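# Move masking tape from drawer to desk, close drawer

## Task

Lift the masking tape roll out of the drawer that is open and set it down on the desk; after that, push the drawer fully closed with all of its other contents still in it. Every cabinet must stay roughly where it was, the robot must not tip over or finish leaning, and the final state must hold without the robot supporting anything.

## Robot and tools

ROBOT. A Hello Robot Stretch 3 with a single arm. Its two-wheel base is 0.33 m long and 0.34 m wide. A lift rides on a vertical mast and carries a telescoping arm that extends toward the robot's right side; at its end is a wrist (yaw, pitch, roll) with a two-finger gripper. To shift the gripper forward or back you must drive the base, since the base cannot move sideways. Turns in place pivot about the point between the drive wheels, 0.05 m behind the front edge. Stowed (arm in, wrist folded) the wrist overhangs the right side by up to 0.06 m and a turn sweeps a 0.28 m radius; an unfolded, level wrist reaches past that circle. The head (pan and tilt) holds head_camera and nav_camera; wrist_camera rides on the gripper.

FRAMES. Base frame: origin on the floor midway between the drive wheels, x forward, y left, z up. hand_pose is reported in it, at the spot where closed fingertips meet; with all wrist joints at 0 that frame has x up, y pointing back along the arm toward the mast, z toward the rear. Fingertip pads are round, 0.04 m wide, and sit slightly nearer the wrist when wide open. The odometry frame is the base frame at scene start; base_odometry counts wheel rotation only, so slipping reads as motion. Heading is in radians, left positive, -3.142 to 3.142.

execute_actions. Argument actions: a list holding one action or none (empty list only reports state and images). Optional cameras: list of head_camera, nav_camera, wrist_camera or all; omitted, null or ["all"] gives all, [] gives none, a bad name rejects the call. An action may contain base, joints, or both, plus contact_limits. base holds exactly one relative command, measured from the base position in the latest state report: translate_m, a straight drive in metres, forward positive, -1 to 1; or rotate_rad, a turn in place in radians, left (counter-clockwise) positive, -3.2 to 3.2. joints is a map of joint name to one absolute target each: lift_m 0 to 1.1 (arm height on mast); arm_m 0 to 0.52 (extension); wrist_yaw_rad -1.345 to 4.42 (0 along the arm, positive swings toward the front, 3.0 is folded over the base); wrist_pitch_rad -1.57 to 0.451 (0 level, negative tips fingers down); wrist_roll_rad -2.911 to 2.911 (0 fingers side by side, level); gripper_m -0.089 to 0.179 (larger is wider; the real fingertip gap is smaller by about 0.007 near closed and 0.025 wide open, and zero under 0.007); head_pan_rad -3.953 to 1.73 (0 ahead, positive left, -1.57 along the arm); head_tilt_rad -1.53 to 0.419 (negative down). Done tolerances: ±0.004 for lift_m, arm_m, gripper_m; ±0.02 for yaw, roll, pan, tilt; ±0.05 for pitch. contact_limits accepts only arm_m: a motor effort percentage, 1 to 100, at which the arm halts with contact_stop (the sign flips when retracting). Smaller is gentler but too small stops at once; it also caps the arm's holding force until the next action; values over the maximum get clipped. All motions in an action begin together and may end separately; an action lasts at most 15 s. A joint you leave out may still be driving to an earlier target. Unknown keys or out-of-range numbers reject the call with no motion. If a result reports a stop, later motion, wait and finished_scene calls in the same reply are skipped.

wait: seconds, 0 to 10; commands nothing new and returns state and images. zoom_image: camera plus region [x0, y0, x1, y1] in pixels from the top-left of that camera's latest full image, no larger than 504 by 504. finished_scene: scene number; ends the scene for good and reports success. A reply with no tool call ends everything.

RESULTS. base_status and joint_status: done (for the base, wheels turned the commanded amount, slip possible); off_target (resting short and maybe still pushing; for the base, something blocks it); contact_stop, time_out, torque_fault (target dropped; holds where it stopped unless slack or switched off). Arm and lift contact stops leave that joint slack until commanded again; a slack lift may sag under load or keep pressing, and closing fingers on a surface raises it. Base, wrist and head have no contact stop and keep pushing. Wrist servos pushed hard for seconds shut off for 10 s (limp). on_its_own lists uncommanded behaviour; "held at" is a target, not a position, and an out-of-range rest effort suggests pushing or load. motor_effort is percent of max, positive toward higher values, peak in brackets; readings carry fixed bias and noise; positive wheel effort drives forward. joint_positions gives current joints. lidar_m: 12 distances in metres, 30-degree sectors, 1st straight ahead then counter-clockwise (4th left, 7th behind, 10th right), "-" nothing; a plane 0.17 m up, 0.15 to 12 m, blind to clear objects, the robot and thin legs, partly blocked by the mast and low lift. wrist_depth_mm (45 to 1000) and head_depth_mm (280 to 4000, image sideways): 7x7 median depths from the top left. base_tilt in degrees (forward, right positive), turned_by_wheels and turned_by_imu since last result, with up to about 4 degrees fixed error. pictures names the image order.

SPEED. Up to 0.30 m/s and 1.9 rad/s only with lift_m under 0.30, arm_m under 0.03 and wrist_yaw_rad over 2.54; otherwise 0.10 m/s and 0.63 rad/s.

GRIPPER. Grip by commanding below the object's width (lower squeezes harder, but stall protection can ease off and let heavy items slip; resend a new value to re-squeeze). Release by commanding at least 0.02 above the contact value. Neither reading nor status proves a hold; check images.

SELF-COLLISION. Fold or unfold the wrist only with lift_m 0.32 to 0.95, wrist_pitch_rad -0.4, roll near 0; once folded, lift_m may drop to 0.25. With wrist_yaw_rad below -0.4 keep pitch at -0.5 or lower.

BALANCE AND CARE. Pushing a rigid object with the gripper higher than about 0.45 m can tip the robot, more so with raised contact limits or a repeated push. Don't drive while holding, hooking or pushing something fixed; snags when driving (worst backward) can tip it: reverse in small steps, free the gripper, and lower lift_m to about 0.2 if still leaning. Avoid drops, slams, hard hits and torque faults; loose objects may be nudged occasionally. The robot keeps its last command while you think.

Each tool is called after "Emit:" as name(argument=value, ...), one argument or row to a line, values as JSON.

## Session

Emit:
execute_actions(
  actions=[],
)

Scene clock: 0.00 s.
base_odometry: x=+0.000 y=+0.000 heading=+0.000 (m, m, rad; odometry frame)
turned_by_wheels: +0.000 (rad since the last result)
turned_by_imu: +0.000 (rad since the last result)
base_tilt: forward=+0.4 right=-2.5 (deg)
lidar_m: 1.52 1.62 2.75 2.60 2.08 1.28 1.28 1.84 1.58 1.58 1.81 2.01
head_depth_mm: 1828 1890 1855 1871 1897 1921 1917 / 1891 1897 1912 1927 1942 1947 1958 / 1924 1928 1962 1963 1982 2004 1988 / 1963 1997 1998 2001 2035 2046 2023 / 2017 2019 2046 2065 2080 1781 1572 / 2031 2080 2089 2092 2121 1689 1506 / 2100 2111 2141 2182 2204 1685 1528
base_status: not commanded
joint_positions: lift_m=+0.409 arm_m=+0.001 wrist_yaw_rad=+3.127 wrist_pitch_rad=-0.469 wrist_roll_rad=-0.007 gripper_m=+0.037 head_pan_rad=-0.019 head_tilt_rad=+0.008
joint_status: not commanded
motor_effort: left_wheel=+1 right_wheel=+1 lift_m=+35 arm_m=+0 wrist_yaw_rad=+0 wrist_pitch_rad=+6 wrist_roll_rad=+0 gripper_m=+0 head_pan_rad=+1 head_tilt_rad=+3 (%)
hand_pose: x=-0.0181 y=+0.0720 z=+0.4102 quat_wxyz=(+0.169, +0.686, +0.160, +0.689) (m; base frame)
wrist_depth_mm: - - - - - - - / - - - - - - - / - - - - - - - / 868 850 845 847 838 816 810 / 720 721 717 700 712 693 675 / 619 620 620 605 - 593 590 / 545 539 - - 535 521 522
pictures: head_camera (sideways: a quarter turn clockwise sets it upright), nav_camera (sideways: a quarter turn counterclockwise sets it upright), wrist_camera
Images, in order (width x height): head_camera 896x504, nav_camera 672x504, wrist_camera 644x364.

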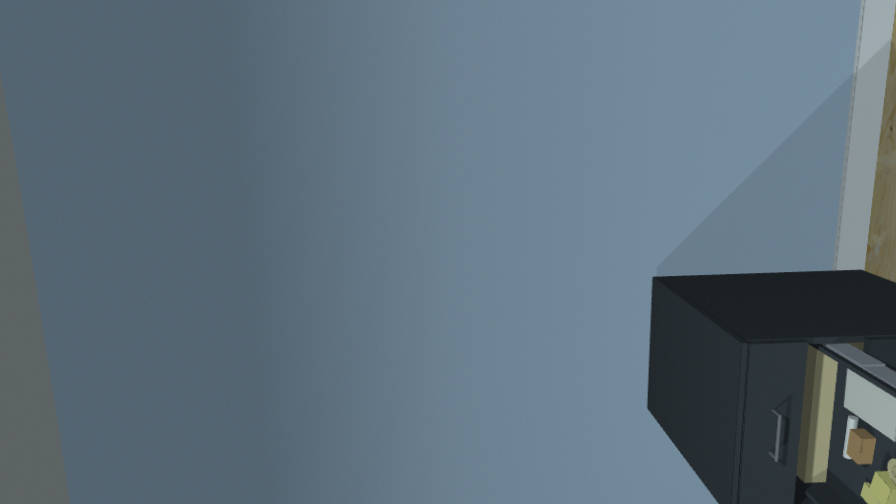

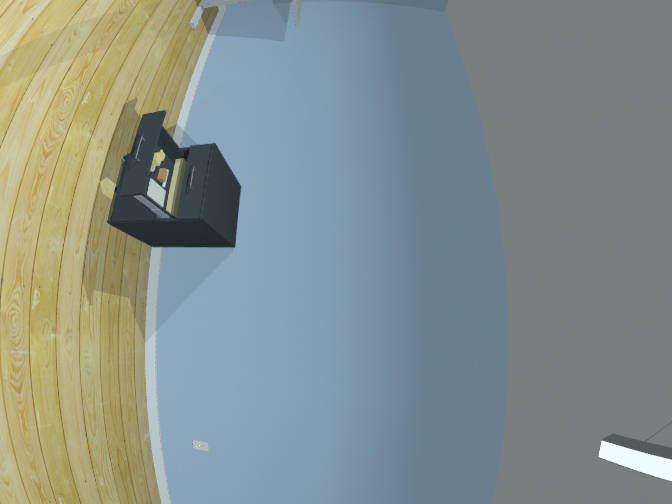

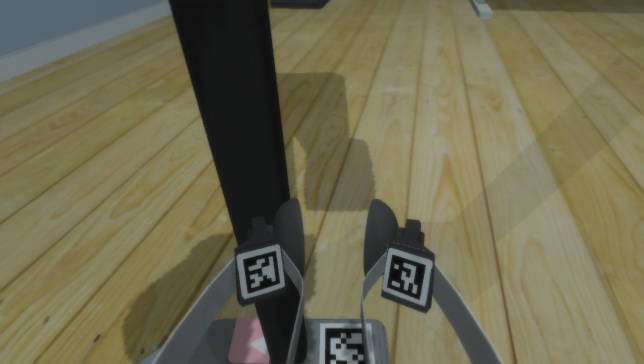

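Emit:
execute_actions(
  actions=[
    {"joints":{"head_pan_rad":0.45,"head_tilt_rad":-0.6}},
  ],
)

Emit:
execute_actions(
  actions=[
    {"joints":{"head_pan_rad":1.2,"head_tilt_rad":-0.5}},
  ],
  cameras=["head_camera","nav_camera"],
)

Scene clock: 4.40 s.
base_odometry: x=+0.000 y=+0.000 heading=+0.000 (m, m, rad; odometry frame)
turned_by_wheels: +0.000 (rad since the last result)
turned_by_imu: -0.001 (rad since the last result)
base_tilt: forward=+0.4 right=-2.5 (deg)
lidar_m: 1.51 1.62 2.75 2.60 2.08 1.28 1.28 1.84 1.58 1.58 1.81 2.01
head_depth_mm: 1810 1945 1644 1932 1732 1436 1240 / 1907 2055 1646 1762 1729 1441 1234 / 2044 2257 1760 1696 1741 1444 1233 / 2179 2439 2688 2025 1731 1445 1241 / 2370 2647 2794 2207 1733 1444 1239 / 2604 2949 2977 2203 1737 1459 1245 / 2855 3177 2933 2221 1743 1458 1244
base_status: not commanded
joint_positions: lift_m=+0.409 arm_m=+0.001 wrist_yaw_rad=+3.127 wrist_pitch_rad=-0.469 wrist_roll_rad=-0.007 gripper_m=+0.037 head_pan_rad=+0.443 head_tilt_rad=-0.592
joint_status: all done
motor_effort: left_wheel=+0(0) right_wheel=+1(1) lift_m=+35(35) arm_m=+0(0) wrist_yaw_rad=+0(0) wrist_pitch_rad=+6(6) wrist_roll_rad=+0(0) gripper_m=+0(0) head_pan_rad=+4(33) head_tilt_rad=-5(43) (%)
hand_pose: x=-0.0181 y=+0.0720 z=+0.4102 quat_wxyz=(+0.169, +0.686, +0.160, +0.689) (m; base frame)
wrist_depth_mm: - - - - - - - / - - - - - - - / - - - - - - - / 862 859 850 838 828 814 813 / 726 713 714 714 722 690 695 / 621 618 620 610 - 589 595 / 547 540 - - 528 523 512
pictures: head_camera (sideways: a quarter turn clockwise sets it upright), nav_camera (sideways: a quarter turn counterclockwise sets it upright), wrist_camera
Images, in order (width x height): head_camera 896x504, nav_camera 672x504, wrist_camera 644x364.

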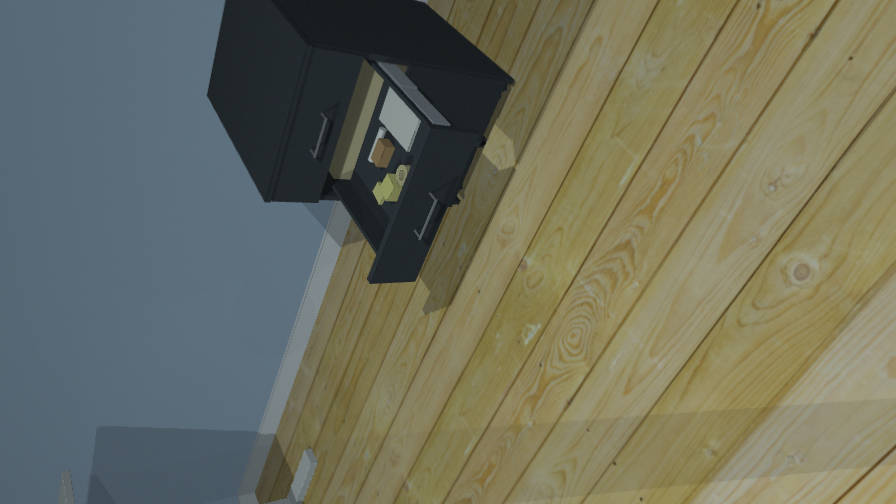

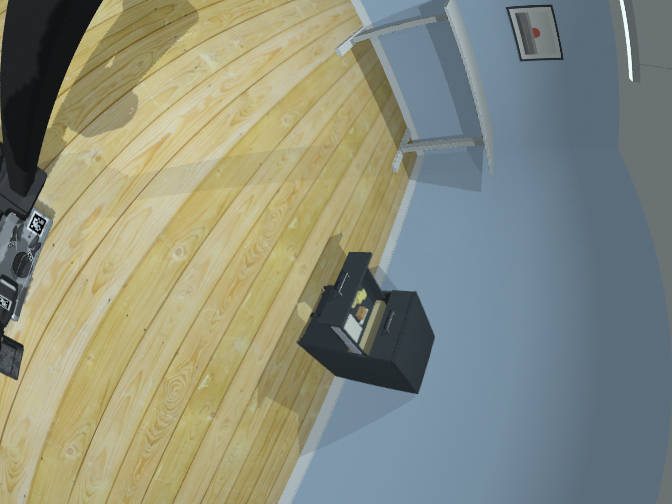

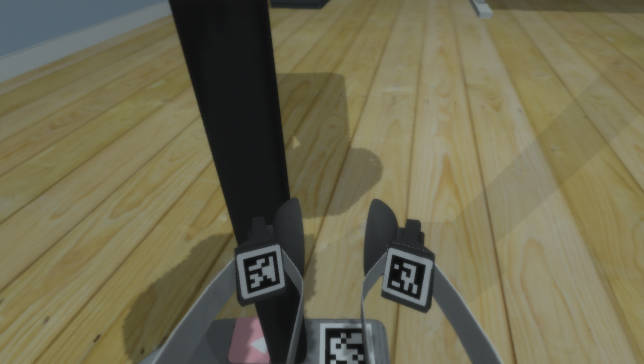

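Scene clock: 5.37 s.
base_odometry: x=+0.000 y=+0.000 heading=+0.000 (m, m, rad; odometry frame)
turned_by_wheels: +0.000 (rad since the last result)
turned_by_imu: +0.000 (rad since the last result)
base_tilt: forward=+0.4 right=-2.5 (deg)
lidar_m: 1.52 1.62 2.75 2.60 2.08 1.28 1.28 1.83 1.58 1.58 1.80 2.01
head_depth_mm: 2914 3167 3375 2458 1877 1541 1290 / 2922 3118 3367 2496 1875 1540 1298 / 2847 3105 3325 2496 1896 1545 1300 / 2782 2992 3210 2457 1893 1533 1294 / 2766 3052 3231 2513 1918 1535 1290 / 2734 2944 3207 2507 1914 1545 1308 / 2664 2896 3198 2495 1929 1539 1313
base_status: not commanded
joint_positions: lift_m=+0.409 arm_m=+0.001 wrist_yaw_rad=+3.127 wrist_pitch_rad=-0.469 wrist_roll_rad=-0.007 gripper_m=+0.037 head_pan_rad=+1.193 head_tilt_rad=-0.507
joint_status: all done
motor_effort: left_wheel=+0(0) right_wheel=+1(1) lift_m=+35(35) arm_m=+0(0) wrist_yaw_rad=+0(0) wrist_pitch_rad=+6(6) wrist_roll_rad=+0(0) gripper_m=+0(0) head_pan_rad=+4(41) head_tilt_rad=+4(20) (%)
hand_pose: x=-0.0181 y=+0.0720 z=+0.4102 quat_wxyz=(+0.169, +0.686, +0.160, +0.689) (m; base frame)
wrist_depth_mm: - - - - - - - / - - - - - - - / - - - - - - - / 872 841 851 831 825 819 794 / 724 724 707 703 708 689 686 / 618 611 625 606 - 594 591 / 544 541 - - 522 523 515
pictures: head_camera (sideways: a quarter turn clockwise sets it upright), nav_camera (sideways: a quarter turn counterclockwise sets it upright)
Images, in order (width x height): head_camera 896x504, nav_camera 672x504.

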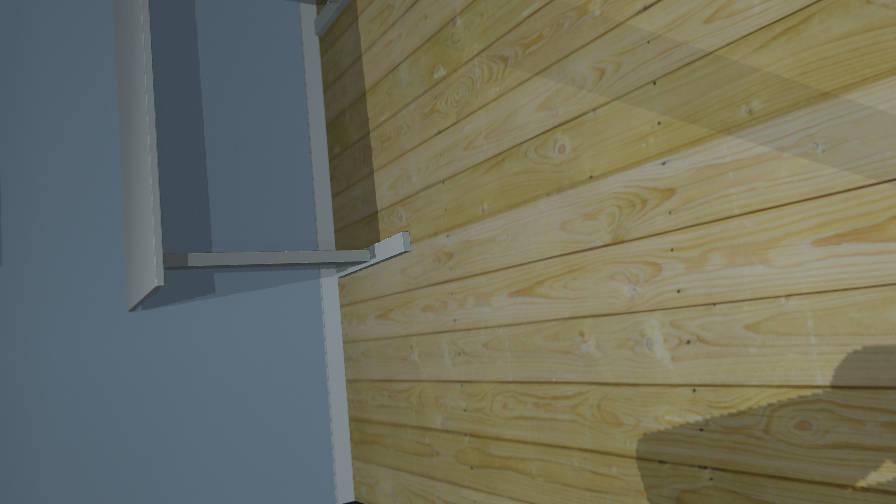

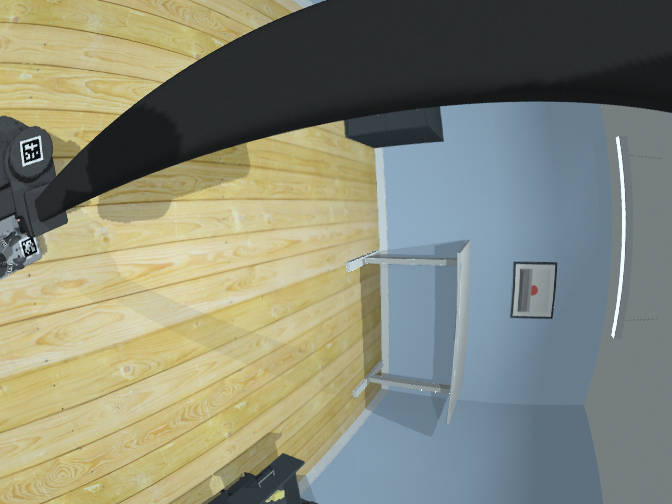

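Emit:
execute_actions(
  actions=[
    {"base":{"rotate_rad":0.6},"joints":{"lift_m":0.27,"head_pan_rad":-0.2,"head_tilt_rad":-0.8}},
  ],
  cameras=[],
)

Emit:
execute_actions(
  actions=[
    {"base":{"translate_m":1.0}},
  ],
  cameras=["head_camera"],
)

Emit:
execute_actions(
  actions=[
    {"base":{"rotate_rad":0.77},"joints":{"head_pan_rad":-1.57,"head_tilt_rad":-0.9}},
  ],
  cameras=["head_camera","nav_camera"],
)

Scene clock: 25.87 s.
base_odometry: x=+0.000 y=+0.000 heading=+0.600 (m, m, rad; odometry frame)
turned_by_wheels: +0.600 (rad since the last result)
turned_by_imu: +0.590 (rad since the last result)
base_tilt: forward=+0.4 right=-2.5 (deg)
lidar_m: 1.69 2.75 2.60 1.99 1.28 1.28 1.76 1.58 1.59 1.89 2.00 1.52
head_depth_mm: 1743 1688 2027 1736 1486 1292 1151 / 1751 1539 1809 1735 1480 1292 1152 / 1978 1641 1575 1736 1490 1297 1154 / 2230 2420 1980 1737 1486 1298 1151 / 2408 2586 2099 1739 1492 1298 1156 / 2625 2631 2120 1750 1482 1298 1153 / 2900 2646 2118 1732 1492 1305 1155
base_status: done
joint_positions: lift_m=+0.270 arm_m=+0.001 wrist_yaw_rad=+3.127 wrist_pitch_rad=-0.469 wrist_roll_rad=-0.007 gripper_m=+0.037 head_pan_rad=-0.193 head_tilt_rad=-0.790
joint_status: all done
motor_effort: left_wheel=-1(7) right_wheel=+4(9) lift_m=+24(31) arm_m=-1(0) wrist_yaw_rad=+0(0) wrist_pitch_rad=+6(6) wrist_roll_rad=+0(0) gripper_m=+0(1) head_pan_rad=-2(41) head_tilt_rad=-7(32) (%)
hand_pose: x=-0.0181 y=+0.0720 z=+0.2718 quat_wxyz=(+0.169, +0.686, +0.160, +0.689) (m; base frame)
wrist_depth_mm: 931 - - - - - - / 960 - - - - 980 941 / 803 787 - 780 757 752 744 / 653 640 632 626 617 616 605 / 535 535 543 543 533 510 507 / 466 - - - - 443 440 / - - - - 394 391 386
pictures: none
No camera images: the call's "cameras" was empty. Leave "cameras" out to get every camera's image.

Scene clock: 30.87 s.
base_odometry: x=+0.826 y=+0.564 heading=+0.600 (m, m, rad; odometry frame)
turned_by_wheels: +0.000 (rad since the last result)
turned_by_imu: +0.005 (rad since the last result)
base_tilt: forward=+0.4 right=-2.5 (deg)
lidar_m: 1.61 2.23 1.99 2.24 2.44 1.96 2.62 2.33 2.34 1.50 0.74 0.75
head_depth_mm: 1232 1368 1537 994 1031 899 1134 / 1304 1460 1683 1726 1027 889 1145 / 1389 1577 1835 1734 1485 1246 1152 / 1484 1712 1934 1742 1484 1302 1158 / 1595 1860 2016 1729 1489 1294 1159 / 1731 2035 2086 1735 1484 1302 1154 / 1890 2241 2100 1741 1485 1299 1159
base_status: done
joint_positions: lift_m=+0.270 arm_m=+0.001 wrist_yaw_rad=+3.127 wrist_pitch_rad=-0.469 wrist_roll_rad=-0.007 gripper_m=+0.037 head_pan_rad=-0.193 head_tilt_rad=-0.791
joint_status: not commanded
motor_effort: left_wheel=-3(7) right_wheel=+4(9) lift_m=+24(24) arm_m=+0(0) wrist_yaw_rad=+0(1) wrist_pitch_rad=+6(6) wrist_roll_rad=+0(0) gripper_m=+0(0) head_pan_rad=-3(2) head_tilt_rad=-6(8) (%)
hand_pose: x=-0.0181 y=+0.0720 z=+0.2718 quat_wxyz=(+0.169, +0.686, +0.160, +0.689) (m; base frame)
wrist_depth_mm: - - - - - - - / - - - - - 956 971 / 796 796 - 767 767 741 743 / 642 630 630 626 613 616 602 / 541 536 543 546 531 512 503 / 460 - - - - 444 436 / - - - - 392 392 386
pictures: head_camera (sideways: a quarter turn clockwise sets it upright)
Images, in order (width x height): head_camera 896x504.

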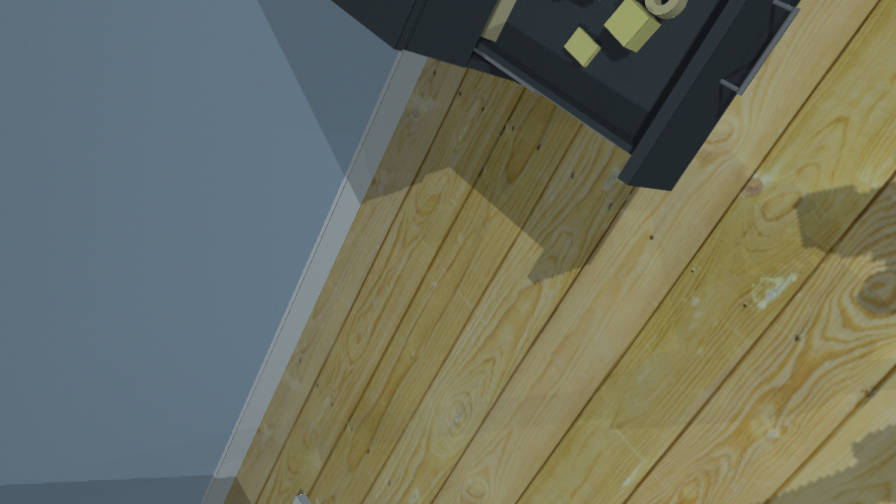

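Scene clock: 32.63 s.
base_odometry: x=+0.826 y=+0.564 heading=+1.370 (m, m, rad; odometry frame)
turned_by_wheels: +0.770 (rad since the last result)
turned_by_imu: +0.757 (rad since the last result)
base_tilt: forward=+0.4 right=-2.5 (deg)
lidar_m: 1.99 2.24 2.51 1.96 2.05 2.39 2.33 1.83 0.77 0.75 1.41 1.98
head_depth_mm: 1223 1425 1712 1601 1397 1245 1129 / 1237 1152 967 1516 990 1257 1150 / 1239 1092 967 1100 991 1256 1164 / 1234 1102 974 1083 992 1241 1176 / 1233 1095 977 1106 996 1254 1126 / 1256 1454 1726 1605 1367 1246 1127 / 1255 1457 1755 1588 1409 1245 1130
base_status: done
joint_positions: lift_m=+0.270 arm_m=+0.001 wrist_yaw_rad=+3.127 wrist_pitch_rad=-0.469 wrist_roll_rad=-0.007 gripper_m=+0.037 head_pan_rad=-1.563 head_tilt_rad=-0.889
joint_status: all done
motor_effort: left_wheel=-2(7) right_wheel=+4(9) lift_m=+24(24) arm_m=+0(0) wrist_yaw_rad=+0(0) wrist_pitch_rad=+6(6) wrist_roll_rad=+0(0) gripper_m=+0(0) head_pan_rad=-3(42) head_tilt_rad=-8(20) (%)
hand_pose: x=-0.0181 y=+0.0720 z=+0.2718 quat_wxyz=(+0.169, +0.686, +0.160, +0.689) (m; base frame)
wrist_depth_mm: - - - - - - - / - - - - - 982 961 / 804 788 - 772 761 756 736 / 650 639 630 617 615 609 605 / 540 534 545 544 537 517 509 / 458 - - - - 441 439 / - - - - 391 388 389
pictures: head_camera (sideways: a quarter turn clockwise sets it upright), nav_camera (sideways: a quarter turn counterclockwise sets it upright)
Images, in order (width x height): head_camera 896x504, nav_camera 672x504.

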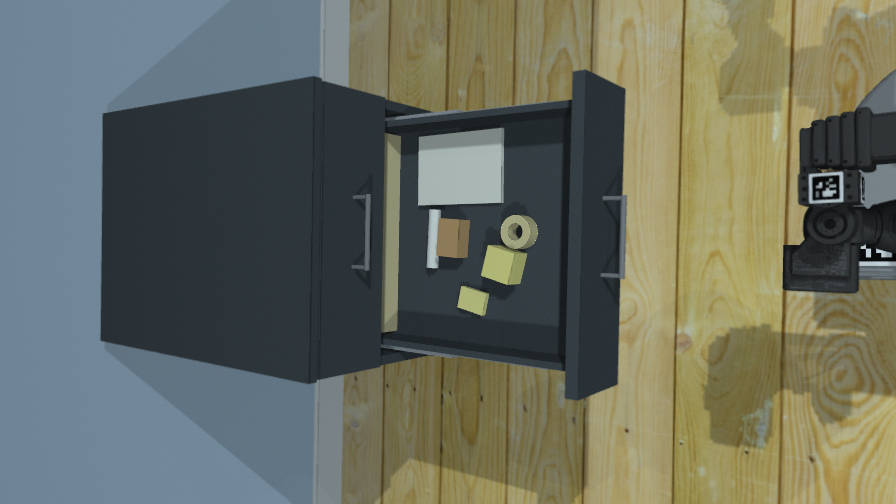

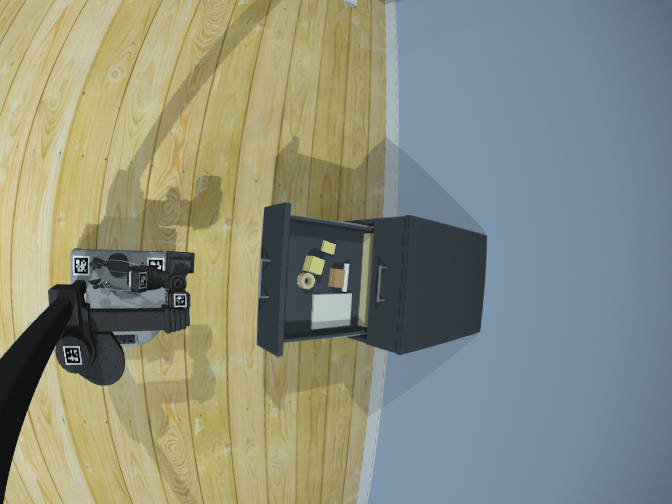

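Emit:
execute_actions(
  actions=[
    {"joints":{"lift_m":0.8,"wrist_pitch_rad":-0.4,"wrist_roll_rad":0}},
  ],
  cameras=[],
)

Emit:
execute_actions(
  actions=[
    {"joints":{"wrist_yaw_rad":0,"gripper_m":0.11}},
  ],
  cameras=[],
)

Emit:
execute_actions(
  actions=[
    {"joints":{"wrist_pitch_rad":-1.57,"wrist_roll_rad":1.2,"arm_m":0.25}},
  ],
)

Scene clock: 55.67 s.
base_odometry: x=+0.826 y=+0.564 heading=+1.370 (m, m, rad; odometry frame)
turned_by_wheels: +0.000 (rad since the last result)
turned_by_imu: -0.002 (rad since the last result)
base_tilt: forward=+0.4 right=-2.5 (deg)
lidar_m: 2.00 2.24 2.51 1.95 2.04 2.39 2.32 1.83 0.77 0.75 1.41 1.99
head_depth_mm: 1236 1438 1732 1574 1453 - 1114 / 1233 1152 963 1496 1026 1203 1150 / 1228 1092 966 1099 991 - - / 1231 1097 971 1092 990 - 1153 / 1231 1098 973 1104 987 1218 1128 / 1255 1451 1694 1596 1390 1248 1133 / 1252 1462 1733 1613 1405 1248 1135
base_status: not commanded
joint_positions: lift_m=+0.800 arm_m=+0.001 wrist_yaw_rad=+3.127 wrist_pitch_rad=-0.418 wrist_roll_rad=-0.006 gripper_m=+0.037 head_pan_rad=-1.563 head_tilt_rad=-0.889
joint_status: all done
motor_effort: left_wheel=-3(2) right_wheel=+4(4) lift_m=+46(49) arm_m=+0(0) wrist_yaw_rad=+0(0) wrist_pitch_rad=+8(9) wrist_roll_rad=+4(4) gripper_m=+0(0) head_pan_rad=-3(2) head_tilt_rad=-6(6) (%)
hand_pose: x=-0.0180 y=+0.0787 z=+0.8123 quat_wxyz=(+0.152, +0.690, +0.142, +0.693) (m; base frame)
wrist_depth_mm: - - - - - - - / - - - - - - - / - - - - - - - / - - - - - - - / - - - - - - - / - - - - - - - / 962 936 938 933 945 923 907
pictures: none
No camera images: the call's "cameras" was empty. Leave "cameras" out to get every camera's image.

Scene clock: 58.23 s.
base_odometry: x=+0.826 y=+0.564 heading=+1.370 (m, m, rad; odometry frame)
turned_by_wheels: +0.000 (rad since the last result)
turned_by_imu: -0.001 (rad since the last result)
base_tilt: forward=+0.4 right=-2.5 (deg)
lidar_m: 1.99 2.24 2.50 1.96 2.05 2.39 2.33 1.83 0.77 0.74 1.40 1.98
head_depth_mm: 1239 1439 1709 1593 1453 - 1093 / 1238 1160 966 1516 1027 - 1126 / 1232 1088 971 1124 - - 1139 / 1230 1097 976 1108 989 1252 1149 / 1239 1095 980 1108 989 1253 1127 / 1250 1464 1710 1594 1382 1247 1133 / 1261 1474 1738 1598 1402 1259 1137
base_status: not commanded
joint_positions: lift_m=+0.800 arm_m=+0.001 wrist_yaw_rad=+0.003 wrist_pitch_rad=-0.418 wrist_roll_rad=-0.005 gripper_m=+0.110 head_pan_rad=-1.563 head_tilt_rad=-0.889
joint_status: all done
motor_effort: left_wheel=-3(2) right_wheel=+4(4) lift_m=+45(46) arm_m=+0(0) wrist_yaw_rad=-3(5) wrist_pitch_rad=+8(8) wrist_roll_rad=+3(4) gripper_m=+0(82) head_pan_rad=-3(3) head_tilt_rad=-7(7) (%)
hand_pose: x=-0.0210 y=-0.3701 z=+0.8123 quat_wxyz=(+0.694, +0.148, -0.689, -0.146) (m; base frame)
wrist_depth_mm: - - - - 963 935 921 / - - - 842 905 - - / - - - 611 611 - - / - - 648 598 589 - - / - - 730 718 702 - - / - - 639 627 613 - - / 967 938 572 545 551 928 930
pictures: none
No camera images: the call's "cameras" was empty. Leave "cameras" out to get every camera's image.

Scene clock: 61.30 s.
base_odometry: x=+0.826 y=+0.564 heading=+1.370 (m, m, rad; odometry frame)
turned_by_wheels: +0.000 (rad since the last result)
turned_by_imu: -0.001 (rad since the last result)
base_tilt: forward=+0.4 right=-2.4 (deg)
lidar_m: 1.99 2.24 2.51 1.96 2.04 2.39 2.33 1.83 0.77 0.75 1.41 1.98
head_depth_mm: 1238 1440 1664 - - 1242 1115 / 1238 1187 - 1108 987 1240 1145 / 1227 1125 - 1076 989 1250 1155 / 1240 1096 973 1019 987 1256 1144 / 1233 1097 972 1112 989 1258 1129 / 1249 1445 1702 1599 1375 1245 1132 / 1259 1463 1750 1583 1410 1255 1122
base_status: not commanded
joint_positions: lift_m=+0.800 arm_m=+0.250 wrist_yaw_rad=+0.001 wrist_pitch_rad=-1.563 wrist_roll_rad=+1.195 gripper_m=+0.110 head_pan_rad=-1.563 head_tilt_rad=-0.889
joint_status: all done
motor_effort: left_wheel=-2(2) right_wheel=+4(4) lift_m=+46(46) arm_m=+4(5) wrist_yaw_rad=-1(2) wrist_pitch_rad=-3(8) wrist_roll_rad=+3(5) gripper_m=+0(0) head_pan_rad=-3(4) head_tilt_rad=-7(7) (%)
hand_pose: x=-0.0216 y=-0.3722 z=+0.6819 quat_wxyz=(+0.133, +0.132, -0.697, -0.692) (m; base frame)
wrist_depth_mm: 428 415 412 407 744 740 729 / 442 430 429 424 771 758 755 / 464 450 440 442 809 - 770 / 455 469 458 829 840 - 787 / 912 474 469 870 867 - 829 / 965 932 925 908 891 - 847 / - 989 952 948 927 917 883
pictures: head_camera (sideways: a quarter turn clockwise sets it upright), nav_camera (sideways: a quarter turn counterclockwise sets it upright), wrist_camera
Images, in order (width x height): head_camera 896x504, nav_camera 672x504, wrist_camera 644x364.

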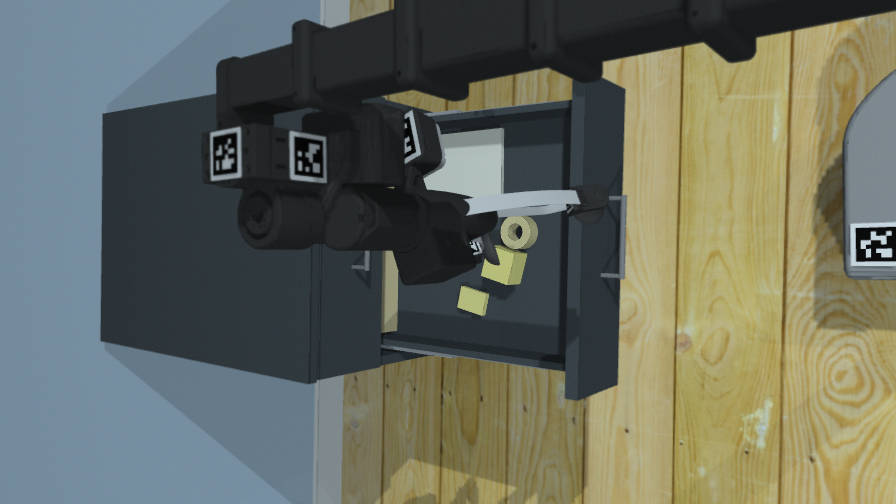

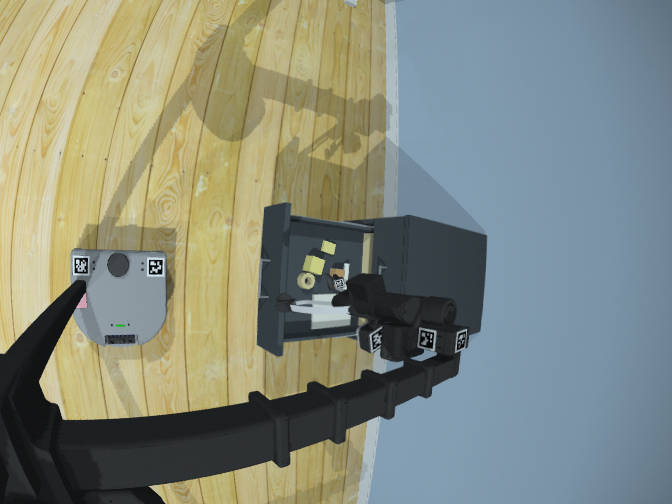

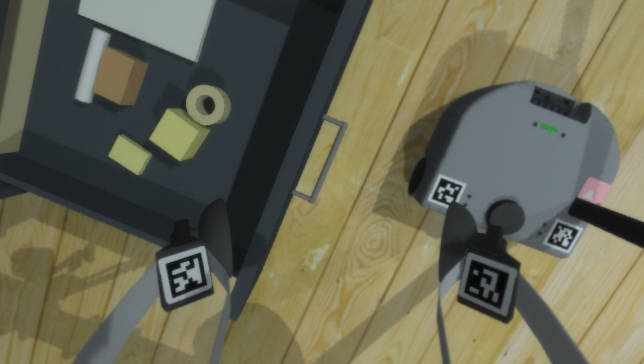

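Emit:
execute_actions(
  actions=[
    {"joints":{"arm_m":0.435,"lift_m":0.7},"base":{"translate_m":-0.03}},
  ],
)

Scene clock: 68.53 s.
base_odometry: x=+0.820 y=+0.535 heading=+1.369 (m, m, rad; odometry frame)
turned_by_wheels: +0.000 (rad since the last result)
turned_by_imu: -0.002 (rad since the last result)
base_tilt: forward=+0.5 right=-2.4 (deg)
lidar_m: 2.03 2.26 2.51 1.96 2.05 2.36 2.30 1.83 0.76 0.74 0.78 1.98
head_depth_mm: 1237 1433 1716 1600 1418 - - / 1245 1404 - - 975 1239 1145 / 1230 1166 - 1096 990 1245 1151 / 1232 1130 966 1077 987 1250 1148 / 1223 1104 977 1111 990 1253 1129 / 1243 1389 1040 1575 1331 1246 1124 / 1259 1465 1739 1596 1407 1251 1129
base_status: done
joint_positions: lift_m=+0.700 arm_m=+0.435 wrist_yaw_rad=+0.001 wrist_pitch_rad=-1.564 wrist_roll_rad=+1.195 gripper_m=+0.110 head_pan_rad=-1.563 head_tilt_rad=-0.889
joint_status: all done
motor_effort: left_wheel=-2(5) right_wheel=+4(4) lift_m=+24(41) arm_m=+3(3) wrist_yaw_rad=-1(1) wrist_pitch_rad=-2(2) wrist_roll_rad=+3(3) gripper_m=+0(0) head_pan_rad=-2(3) head_tilt_rad=-8(7) (%)
hand_pose: x=-0.0216 y=-0.5570 z=+0.5827 quat_wxyz=(+0.133, +0.131, -0.697, -0.693) (m; base frame)
wrist_depth_mm: 186 323 319 316 290 653 640 / 189 337 327 324 325 293 234 / 198 349 338 339 338 307 231 / 214 364 354 352 345 272 - / 251 379 367 344 356 245 - / 322 361 383 376 369 - 761 / 862 865 358 386 324 803 780
pictures: head_camera (sideways: a quarter turn clockwise sets it upright), nav_camera (sideways: a quarter turn counterclockwise sets it upright), wrist_camera
Images, in order (width x height): head_camera 896x504, nav_camera 672x504, wrist_camera 644x364.

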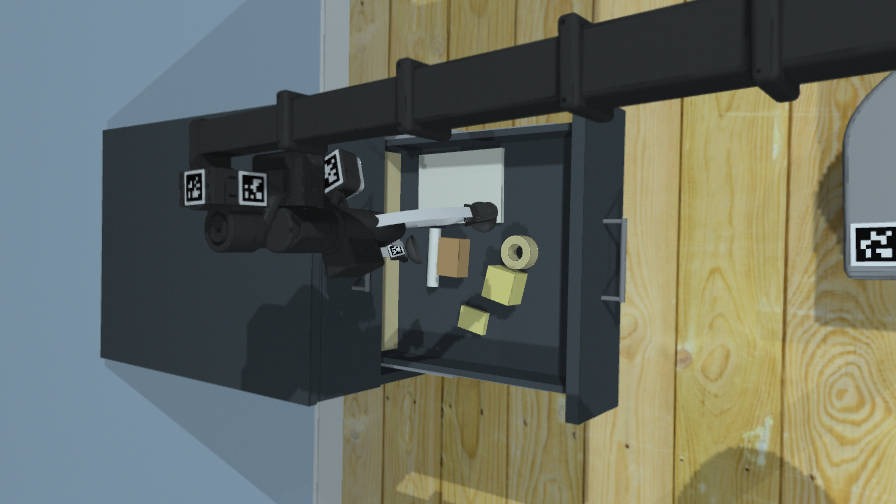

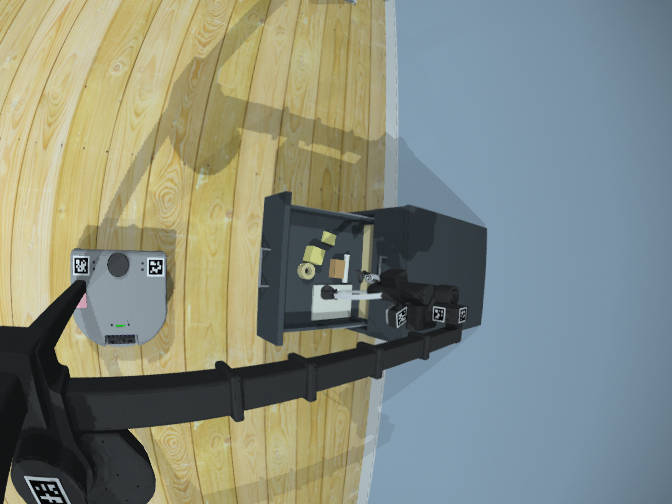

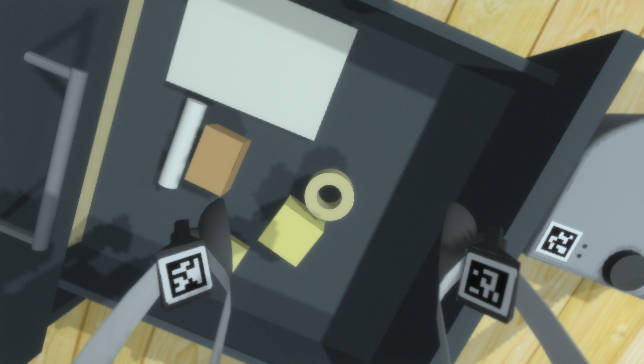

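Emit:
execute_actions(
  actions=[
    {"joints":{"wrist_roll_rad":2.0,"lift_m":0.6,"gripper_m":0.105}},
  ],
  cameras=["head_camera","wrist_camera"],
)

Scene clock: 82.40 s.
base_odometry: x=+0.820 y=+0.535 heading=+1.369 (m, m, rad; odometry frame)
turned_by_wheels: +0.000 (rad since the last result)
turned_by_imu: -0.001 (rad since the last result)
base_tilt: forward=+0.4 right=-2.4 (deg)
lidar_m: 2.03 2.26 2.50 1.96 2.04 2.35 2.30 1.83 0.76 0.74 0.78 1.98
head_depth_mm: 1241 1436 1738 1602 1394 1244 1140 / 1238 1381 1611 1626 - - - / 1230 1094 - 1068 991 1251 1152 / 1229 1097 976 1076 989 1248 1142 / 1233 1097 969 1111 992 1251 1128 / 1255 1399 1040 1573 1326 1253 1126 / 1261 1463 1744 1605 1401 1252 1127
base_status: not commanded
joint_positions: lift_m=+0.600 arm_m=+0.435 wrist_yaw_rad=+0.001 wrist_pitch_rad=-1.564 wrist_roll_rad=+1.994 gripper_m=+0.105 head_pan_rad=-1.563 head_tilt_rad=-0.889
joint_status: all done
motor_effort: left_wheel=-2(2) right_wheel=+4(4) lift_m=+23(24) arm_m=+3(4) wrist_yaw_rad=-1(1) wrist_pitch_rad=-2(2) wrist_roll_rad=+4(5) gripper_m=+0(32) head_pan_rad=-3(3) head_tilt_rad=-6(8) (%)
hand_pose: x=-0.0215 y=-0.5569 z=+0.4827 quat_wxyz=(-0.148, -0.148, -0.693, -0.689) (m; base frame)
wrist_depth_mm: 614 185 228 227 224 179 125 / 206 236 234 234 231 202 132 / 249 242 241 243 239 230 144 / 258 251 246 250 246 241 157 / 273 261 264 258 254 249 173 / 273 281 271 245 263 256 192 / 256 291 281 276 274 271 209
pictures: head_camera (sideways: a quarter turn clockwise sets it upright), wrist_camera
Images, in order (width x height): head_camera 896x504, wrist_camera 644x364.

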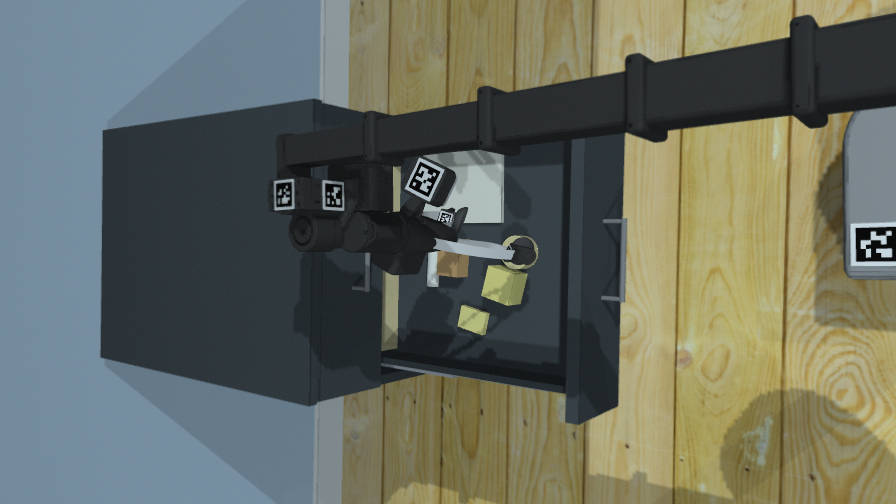

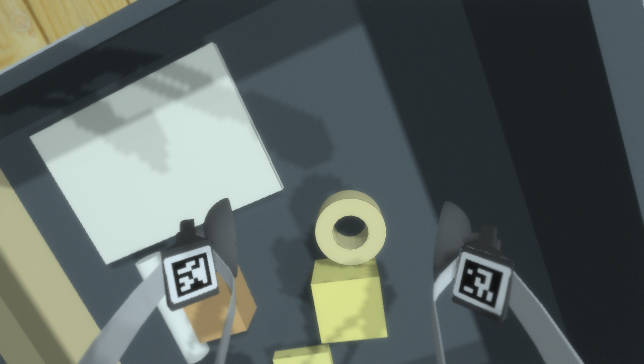

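Emit:
execute_actions(
  actions=[
    {"joints":{"lift_m":0.55}},
  ],
  cameras=["head_camera","wrist_camera"],
)

Scene clock: 91.37 s.
base_odometry: x=+0.820 y=+0.535 heading=+1.369 (m, m, rad; odometry frame)
turned_by_wheels: +0.000 (rad since the last result)
turned_by_imu: -0.001 (rad since the last result)
base_tilt: forward=+0.4 right=-2.4 (deg)
lidar_m: 2.02 2.25 2.51 1.96 2.05 2.36 2.30 1.83 0.76 0.74 0.78 1.98
head_depth_mm: 1228 1443 1737 1607 1402 1255 1131 / 1239 1373 1010 1593 1415 - - / 1226 1097 963 1063 991 1250 1152 / 1235 1091 963 1073 988 1250 1146 / 1241 1098 977 1108 988 1257 1121 / 1253 1398 1037 1570 1335 1250 1126 / 1256 1467 1728 1606 1407 1253 1131
base_status: not commanded
joint_positions: lift_m=+0.550 arm_m=+0.435 wrist_yaw_rad=+0.001 wrist_pitch_rad=-1.564 wrist_roll_rad=+1.994 gripper_m=+0.105 head_pan_rad=-1.563 head_tilt_rad=-0.889
joint_status: all done
motor_effort: left_wheel=-2(2) right_wheel=+4(4) lift_m=+24(24) arm_m=+3(3) wrist_yaw_rad=+0(1) wrist_pitch_rad=-2(2) wrist_roll_rad=+3(4) gripper_m=+0(0) head_pan_rad=-3(3) head_tilt_rad=-6(6) (%)
hand_pose: x=-0.0215 y=-0.5569 z=+0.4327 quat_wxyz=(-0.148, -0.148, -0.693, -0.689) (m; base frame)
wrist_depth_mm: 153 178 185 181 178 174 122 / 190 186 189 187 184 180 132 / 195 192 193 193 190 187 143 / 204 199 197 201 197 194 157 / 210 206 209 204 202 199 173 / 226 216 218 202 210 204 192 / 238 198 221 183 217 217 208
pictures: head_camera (sideways: a quarter turn clockwise sets it upright), wrist_camera
Images, in order (width x height): head_camera 896x504, wrist_camera 644x364.

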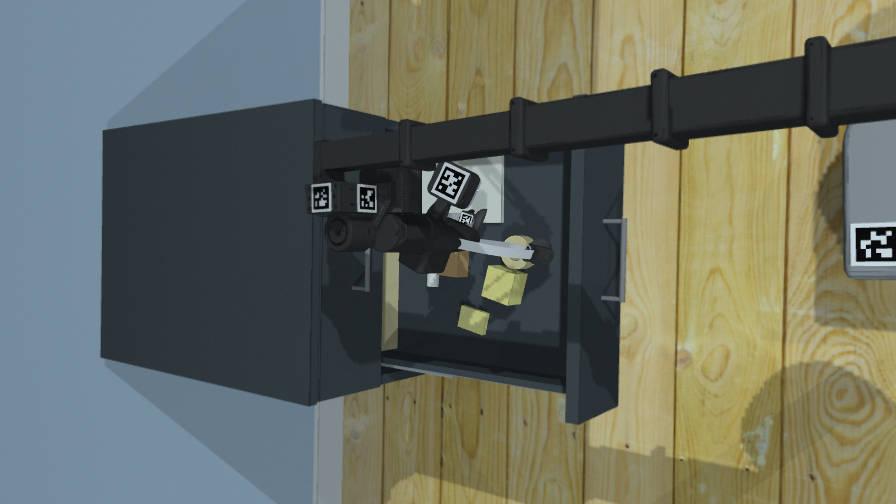

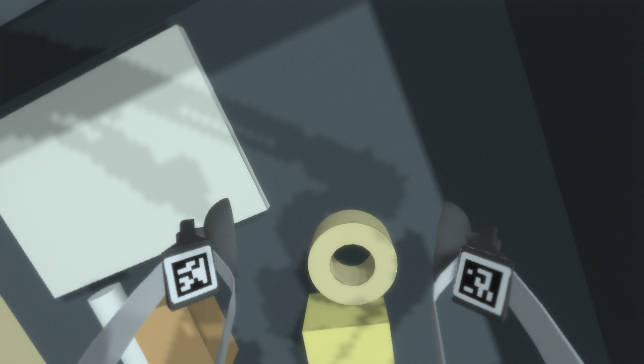

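Emit:
execute_actions(
  actions=[
    {"joints":{"lift_m":0.53},"base":{"translate_m":0.018}},
  ],
  cameras=["head_camera","wrist_camera"],
)

Scene clock: 96.93 s.
base_odometry: x=+0.823 y=+0.553 heading=+1.369 (m, m, rad; odometry frame)
turned_by_wheels: +0.000 (rad since the last result)
turned_by_imu: -0.001 (rad since the last result)
base_tilt: forward=+0.5 right=-2.5 (deg)
lidar_m: 2.01 2.24 2.51 1.96 2.04 2.38 2.32 1.83 0.76 0.75 1.41 1.97
head_depth_mm: 1234 1430 1723 1596 1402 1246 1126 / 1235 1195 989 1574 1404 - - / 1237 1098 961 - 992 1250 1153 / 1228 1086 968 1085 992 1251 1143 / 1233 1101 977 1087 986 1255 1130 / 1252 1426 1665 1596 1361 1253 1128 / 1255 1470 1740 1602 1407 1241 1129
base_status: done
joint_positions: lift_m=+0.530 arm_m=+0.435 wrist_yaw_rad=+0.001 wrist_pitch_rad=-1.564 wrist_roll_rad=+1.994 gripper_m=+0.105 head_pan_rad=-1.563 head_tilt_rad=-0.889
joint_status: all done
motor_effort: left_wheel=-2(3) right_wheel=+4(7) lift_m=+23(23) arm_m=+4(4) wrist_yaw_rad=-1(1) wrist_pitch_rad=-2(2) wrist_roll_rad=+4(4) gripper_m=+0(0) head_pan_rad=-2(3) head_tilt_rad=-8(6) (%)
hand_pose: x=-0.0215 y=-0.5569 z=+0.4127 quat_wxyz=(-0.148, -0.148, -0.693, -0.689) (m; base frame)
wrist_depth_mm: 164 161 165 163 160 157 121 / 169 166 170 168 166 162 131 / 174 172 175 174 170 168 143 / 180 178 178 179 177 174 155 / 188 185 189 163 182 179 172 / 194 198 197 167 189 184 182 / 212 174 203 159 196 194 188
pictures: head_camera (sideways: a quarter turn clockwise sets it upright), wrist_camera
Images, in order (width x height): head_camera 896x504, wrist_camera 644x364.

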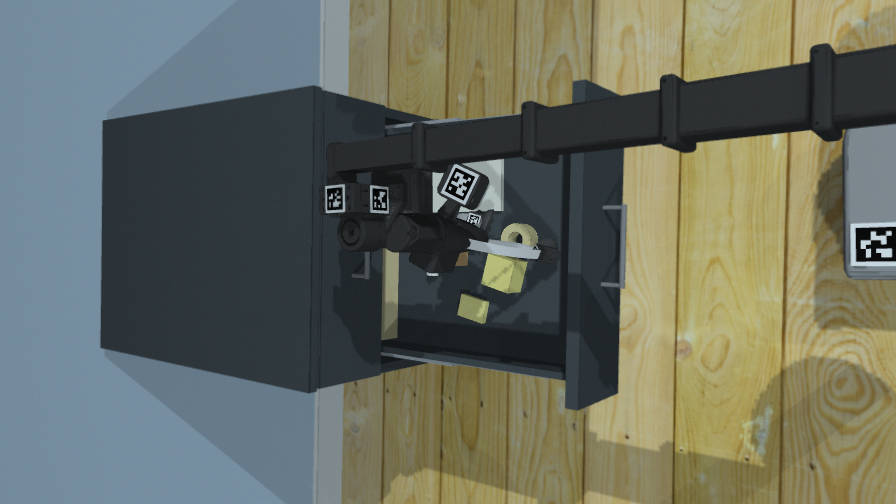

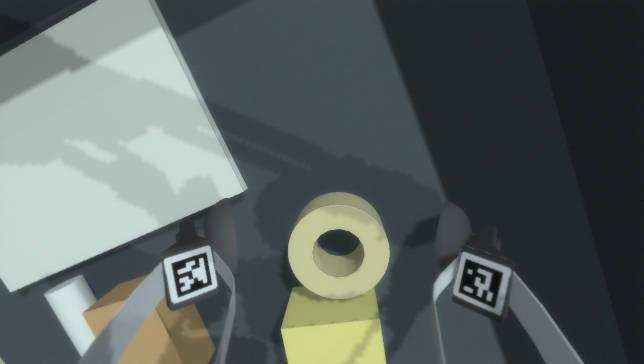

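Emit:
execute_actions(
  actions=[
    {"joints":{"lift_m":0.515}},
  ],
  cameras=["wrist_camera"],
)

Scene clock: 100.93 s.
base_odometry: x=+0.823 y=+0.553 heading=+1.369 (m, m, rad; odometry frame)
turned_by_wheels: +0.000 (rad since the last result)
turned_by_imu: -0.001 (rad since the last result)
base_tilt: forward=+0.4 right=-2.5 (deg)
lidar_m: 2.00 2.24 2.50 1.96 2.04 2.38 2.31 1.83 0.76 0.74 1.41 1.99
head_depth_mm: 1232 1431 1727 1600 1406 1253 1122 / 1243 1188 984 1565 1401 - - / 1230 1107 954 - 988 1250 1149 / 1235 1094 970 1086 990 1248 1145 / 1233 1096 969 1088 992 1247 1130 / 1249 1428 1645 1604 1351 1255 1137 / 1252 1469 1740 1586 1406 1256 1128
base_status: not commanded
joint_positions: lift_m=+0.524 arm_m=+0.435 wrist_yaw_rad=+0.001 wrist_pitch_rad=-1.572 wrist_roll_rad=+1.994 gripper_m=+0.105 head_pan_rad=-1.563 head_tilt_rad=-0.889
joint_status: lift_m contact_stop (moved -0.007 of -0.015)
on_its_own: lift_m is slack since a contact_stop, until your next command for it (your +0.515 is given up)
motor_effort: left_wheel=-1(2) right_wheel=+2(4) lift_m=+34(34) arm_m=+2(3) wrist_yaw_rad=-1(0) wrist_pitch_rad=+1(3) wrist_roll_rad=+4(4) gripper_m=-1(2) head_pan_rad=-2(3) head_tilt_rad=-7(6) (%)
hand_pose: x=-0.0215 y=-0.5549 z=+0.4063 quat_wxyz=(-0.148, -0.149, -0.691, -0.692) (m; base frame)
wrist_depth_mm: 157 157 160 158 156 153 120 / 162 161 166 163 161 159 130 / 168 166 170 169 166 163 140 / 174 172 173 174 171 169 153 / 181 180 182 156 177 174 169 / 191 192 191 162 185 - 177 / 184 169 197 154 190 190 184
pictures: wrist_camera
Images, in order (width x height): wrist_camera 644x364.

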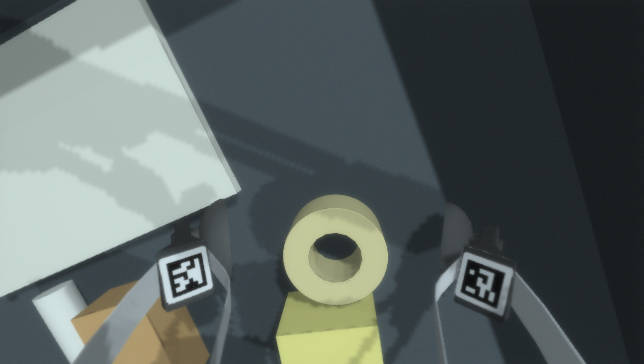

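Emit:
execute_actions(
  actions=[
    {"joints":{"lift_m":0.53}},
  ],
  cameras=[],
)

Emit:
execute_actions(
  actions=[
    {"joints":{"gripper_m":0.02}},
  ],
  cameras=["head_camera","wrist_camera"],
)

Scene clock: 106.73 s.
base_odometry: x=+0.823 y=+0.553 heading=+1.369 (m, m, rad; odometry frame)
turned_by_wheels: +0.000 (rad since the last result)
turned_by_imu: -0.001 (rad since the last result)
base_tilt: forward=+0.4 right=-2.4 (deg)
lidar_m: 2.00 2.24 2.50 1.96 2.05 2.38 2.32 1.83 0.77 0.75 1.41 1.99
head_depth_mm: 1239 1434 1727 1600 1397 1245 1126 / 1234 1195 983 1570 1408 - - / 1231 1099 964 1053 988 1252 1157 / 1227 1095 968 1088 992 1248 1144 / 1230 1096 976 1088 990 1253 1135 / 1249 1428 1656 1587 1363 1251 1127 / 1255 1465 1742 1607 1405 1250 1126
base_status: not commanded
joint_positions: lift_m=+0.530 arm_m=+0.435 wrist_yaw_rad=+0.001 wrist_pitch_rad=-1.568 wrist_roll_rad=+1.995 gripper_m=+0.105 head_pan_rad=-1.563 head_tilt_rad=-0.889
joint_status: all done
motor_effort: left_wheel=-1(1) right_wheel=+3(2) lift_m=+46(45) arm_m=+3(3) wrist_yaw_rad=-1(1) wrist_pitch_rad=-1(1) wrist_roll_rad=+4(4) gripper_m=+1(1) head_pan_rad=-2(3) head_tilt_rad=-7(7) (%)
hand_pose: x=-0.0215 y=-0.5561 z=+0.4120 quat_wxyz=(-0.149, -0.149, -0.692, -0.690) (m; base frame)
wrist_depth_mm: 163 161 165 162 160 157 121 / 166 165 170 167 164 162 130 / 173 171 174 173 171 168 141 / 179 177 178 179 176 174 154 / 187 184 188 161 181 178 171 / 193 196 195 167 189 184 181 / 211 174 201 158 195 194 188
pictures: none
No camera images: the call's "cameras" was empty. Leave "cameras" out to get every camera's image.

Scene clock: 108.07 s.
base_odometry: x=+0.823 y=+0.553 heading=+1.369 (m, m, rad; odometry frame)
turned_by_wheels: +0.000 (rad since the last result)
turned_by_imu: +0.000 (rad since the last result)
base_tilt: forward=+0.4 right=-2.4 (deg)
lidar_m: 2.01 2.24 2.51 1.96 2.04 2.37 2.32 1.83 0.77 0.74 1.41 1.98
head_depth_mm: 1233 1446 1723 1596 1397 1247 1132 / 1238 1195 987 1566 1406 - - / 1235 1094 963 1051 990 1244 1144 / 1227 1101 969 1086 988 1250 1141 / 1234 1098 975 1090 992 1249 1126 / 1246 1431 1650 1603 1354 1247 1131 / 1247 1465 1736 1608 1400 1255 1130
base_status: not commanded
joint_positions: lift_m=+0.530 arm_m=+0.435 wrist_yaw_rad=+0.001 wrist_pitch_rad=-1.571 wrist_roll_rad=+1.995 gripper_m=+0.021 head_pan_rad=-1.563 head_tilt_rad=-0.889
joint_status: all done
motor_effort: left_wheel=-2(1) right_wheel=+2(2) lift_m=+44(46) arm_m=+3(3) wrist_yaw_rad=-1(1) wrist_pitch_rad=+1(1) wrist_roll_rad=+4(3) gripper_m=-11(84) head_pan_rad=-3(2) head_tilt_rad=-8(7) (%)
hand_pose: x=-0.0215 y=-0.5552 z=+0.4121 quat_wxyz=(-0.148, -0.149, -0.691, -0.692) (m; base frame)
wrist_depth_mm: 163 161 165 162 160 157 120 / 167 165 170 168 165 163 129 / 174 171 174 173 171 168 140 / 179 177 179 179 177 174 153 / 186 186 188 159 180 180 169 / 192 194 198 167 192 186 182 / 209 173 202 158 196 194 190
pictures: head_camera (sideways: a quarter turn clockwise sets it upright), wrist_camera
Images, in order (width x height): head_camera 896x504, wrist_camera 644x364.

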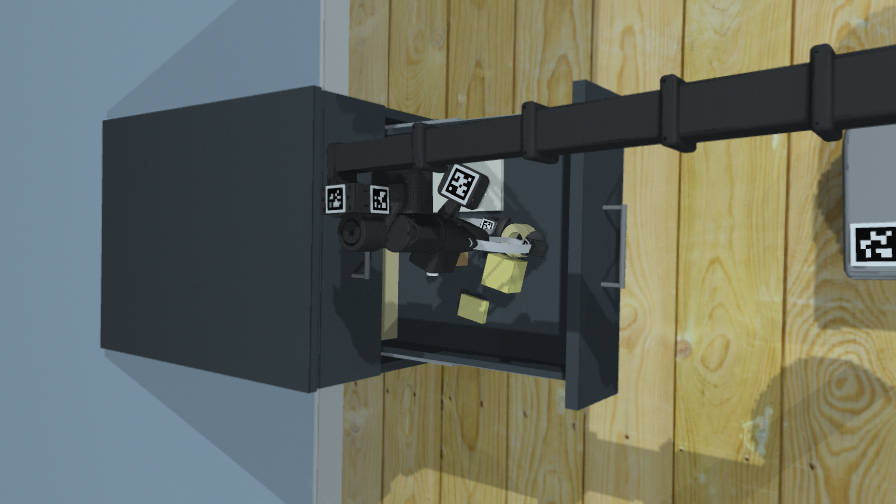

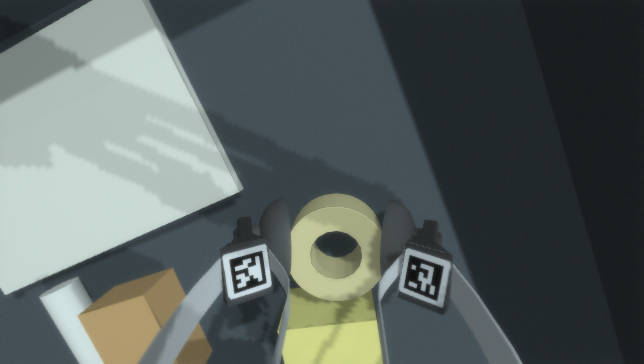

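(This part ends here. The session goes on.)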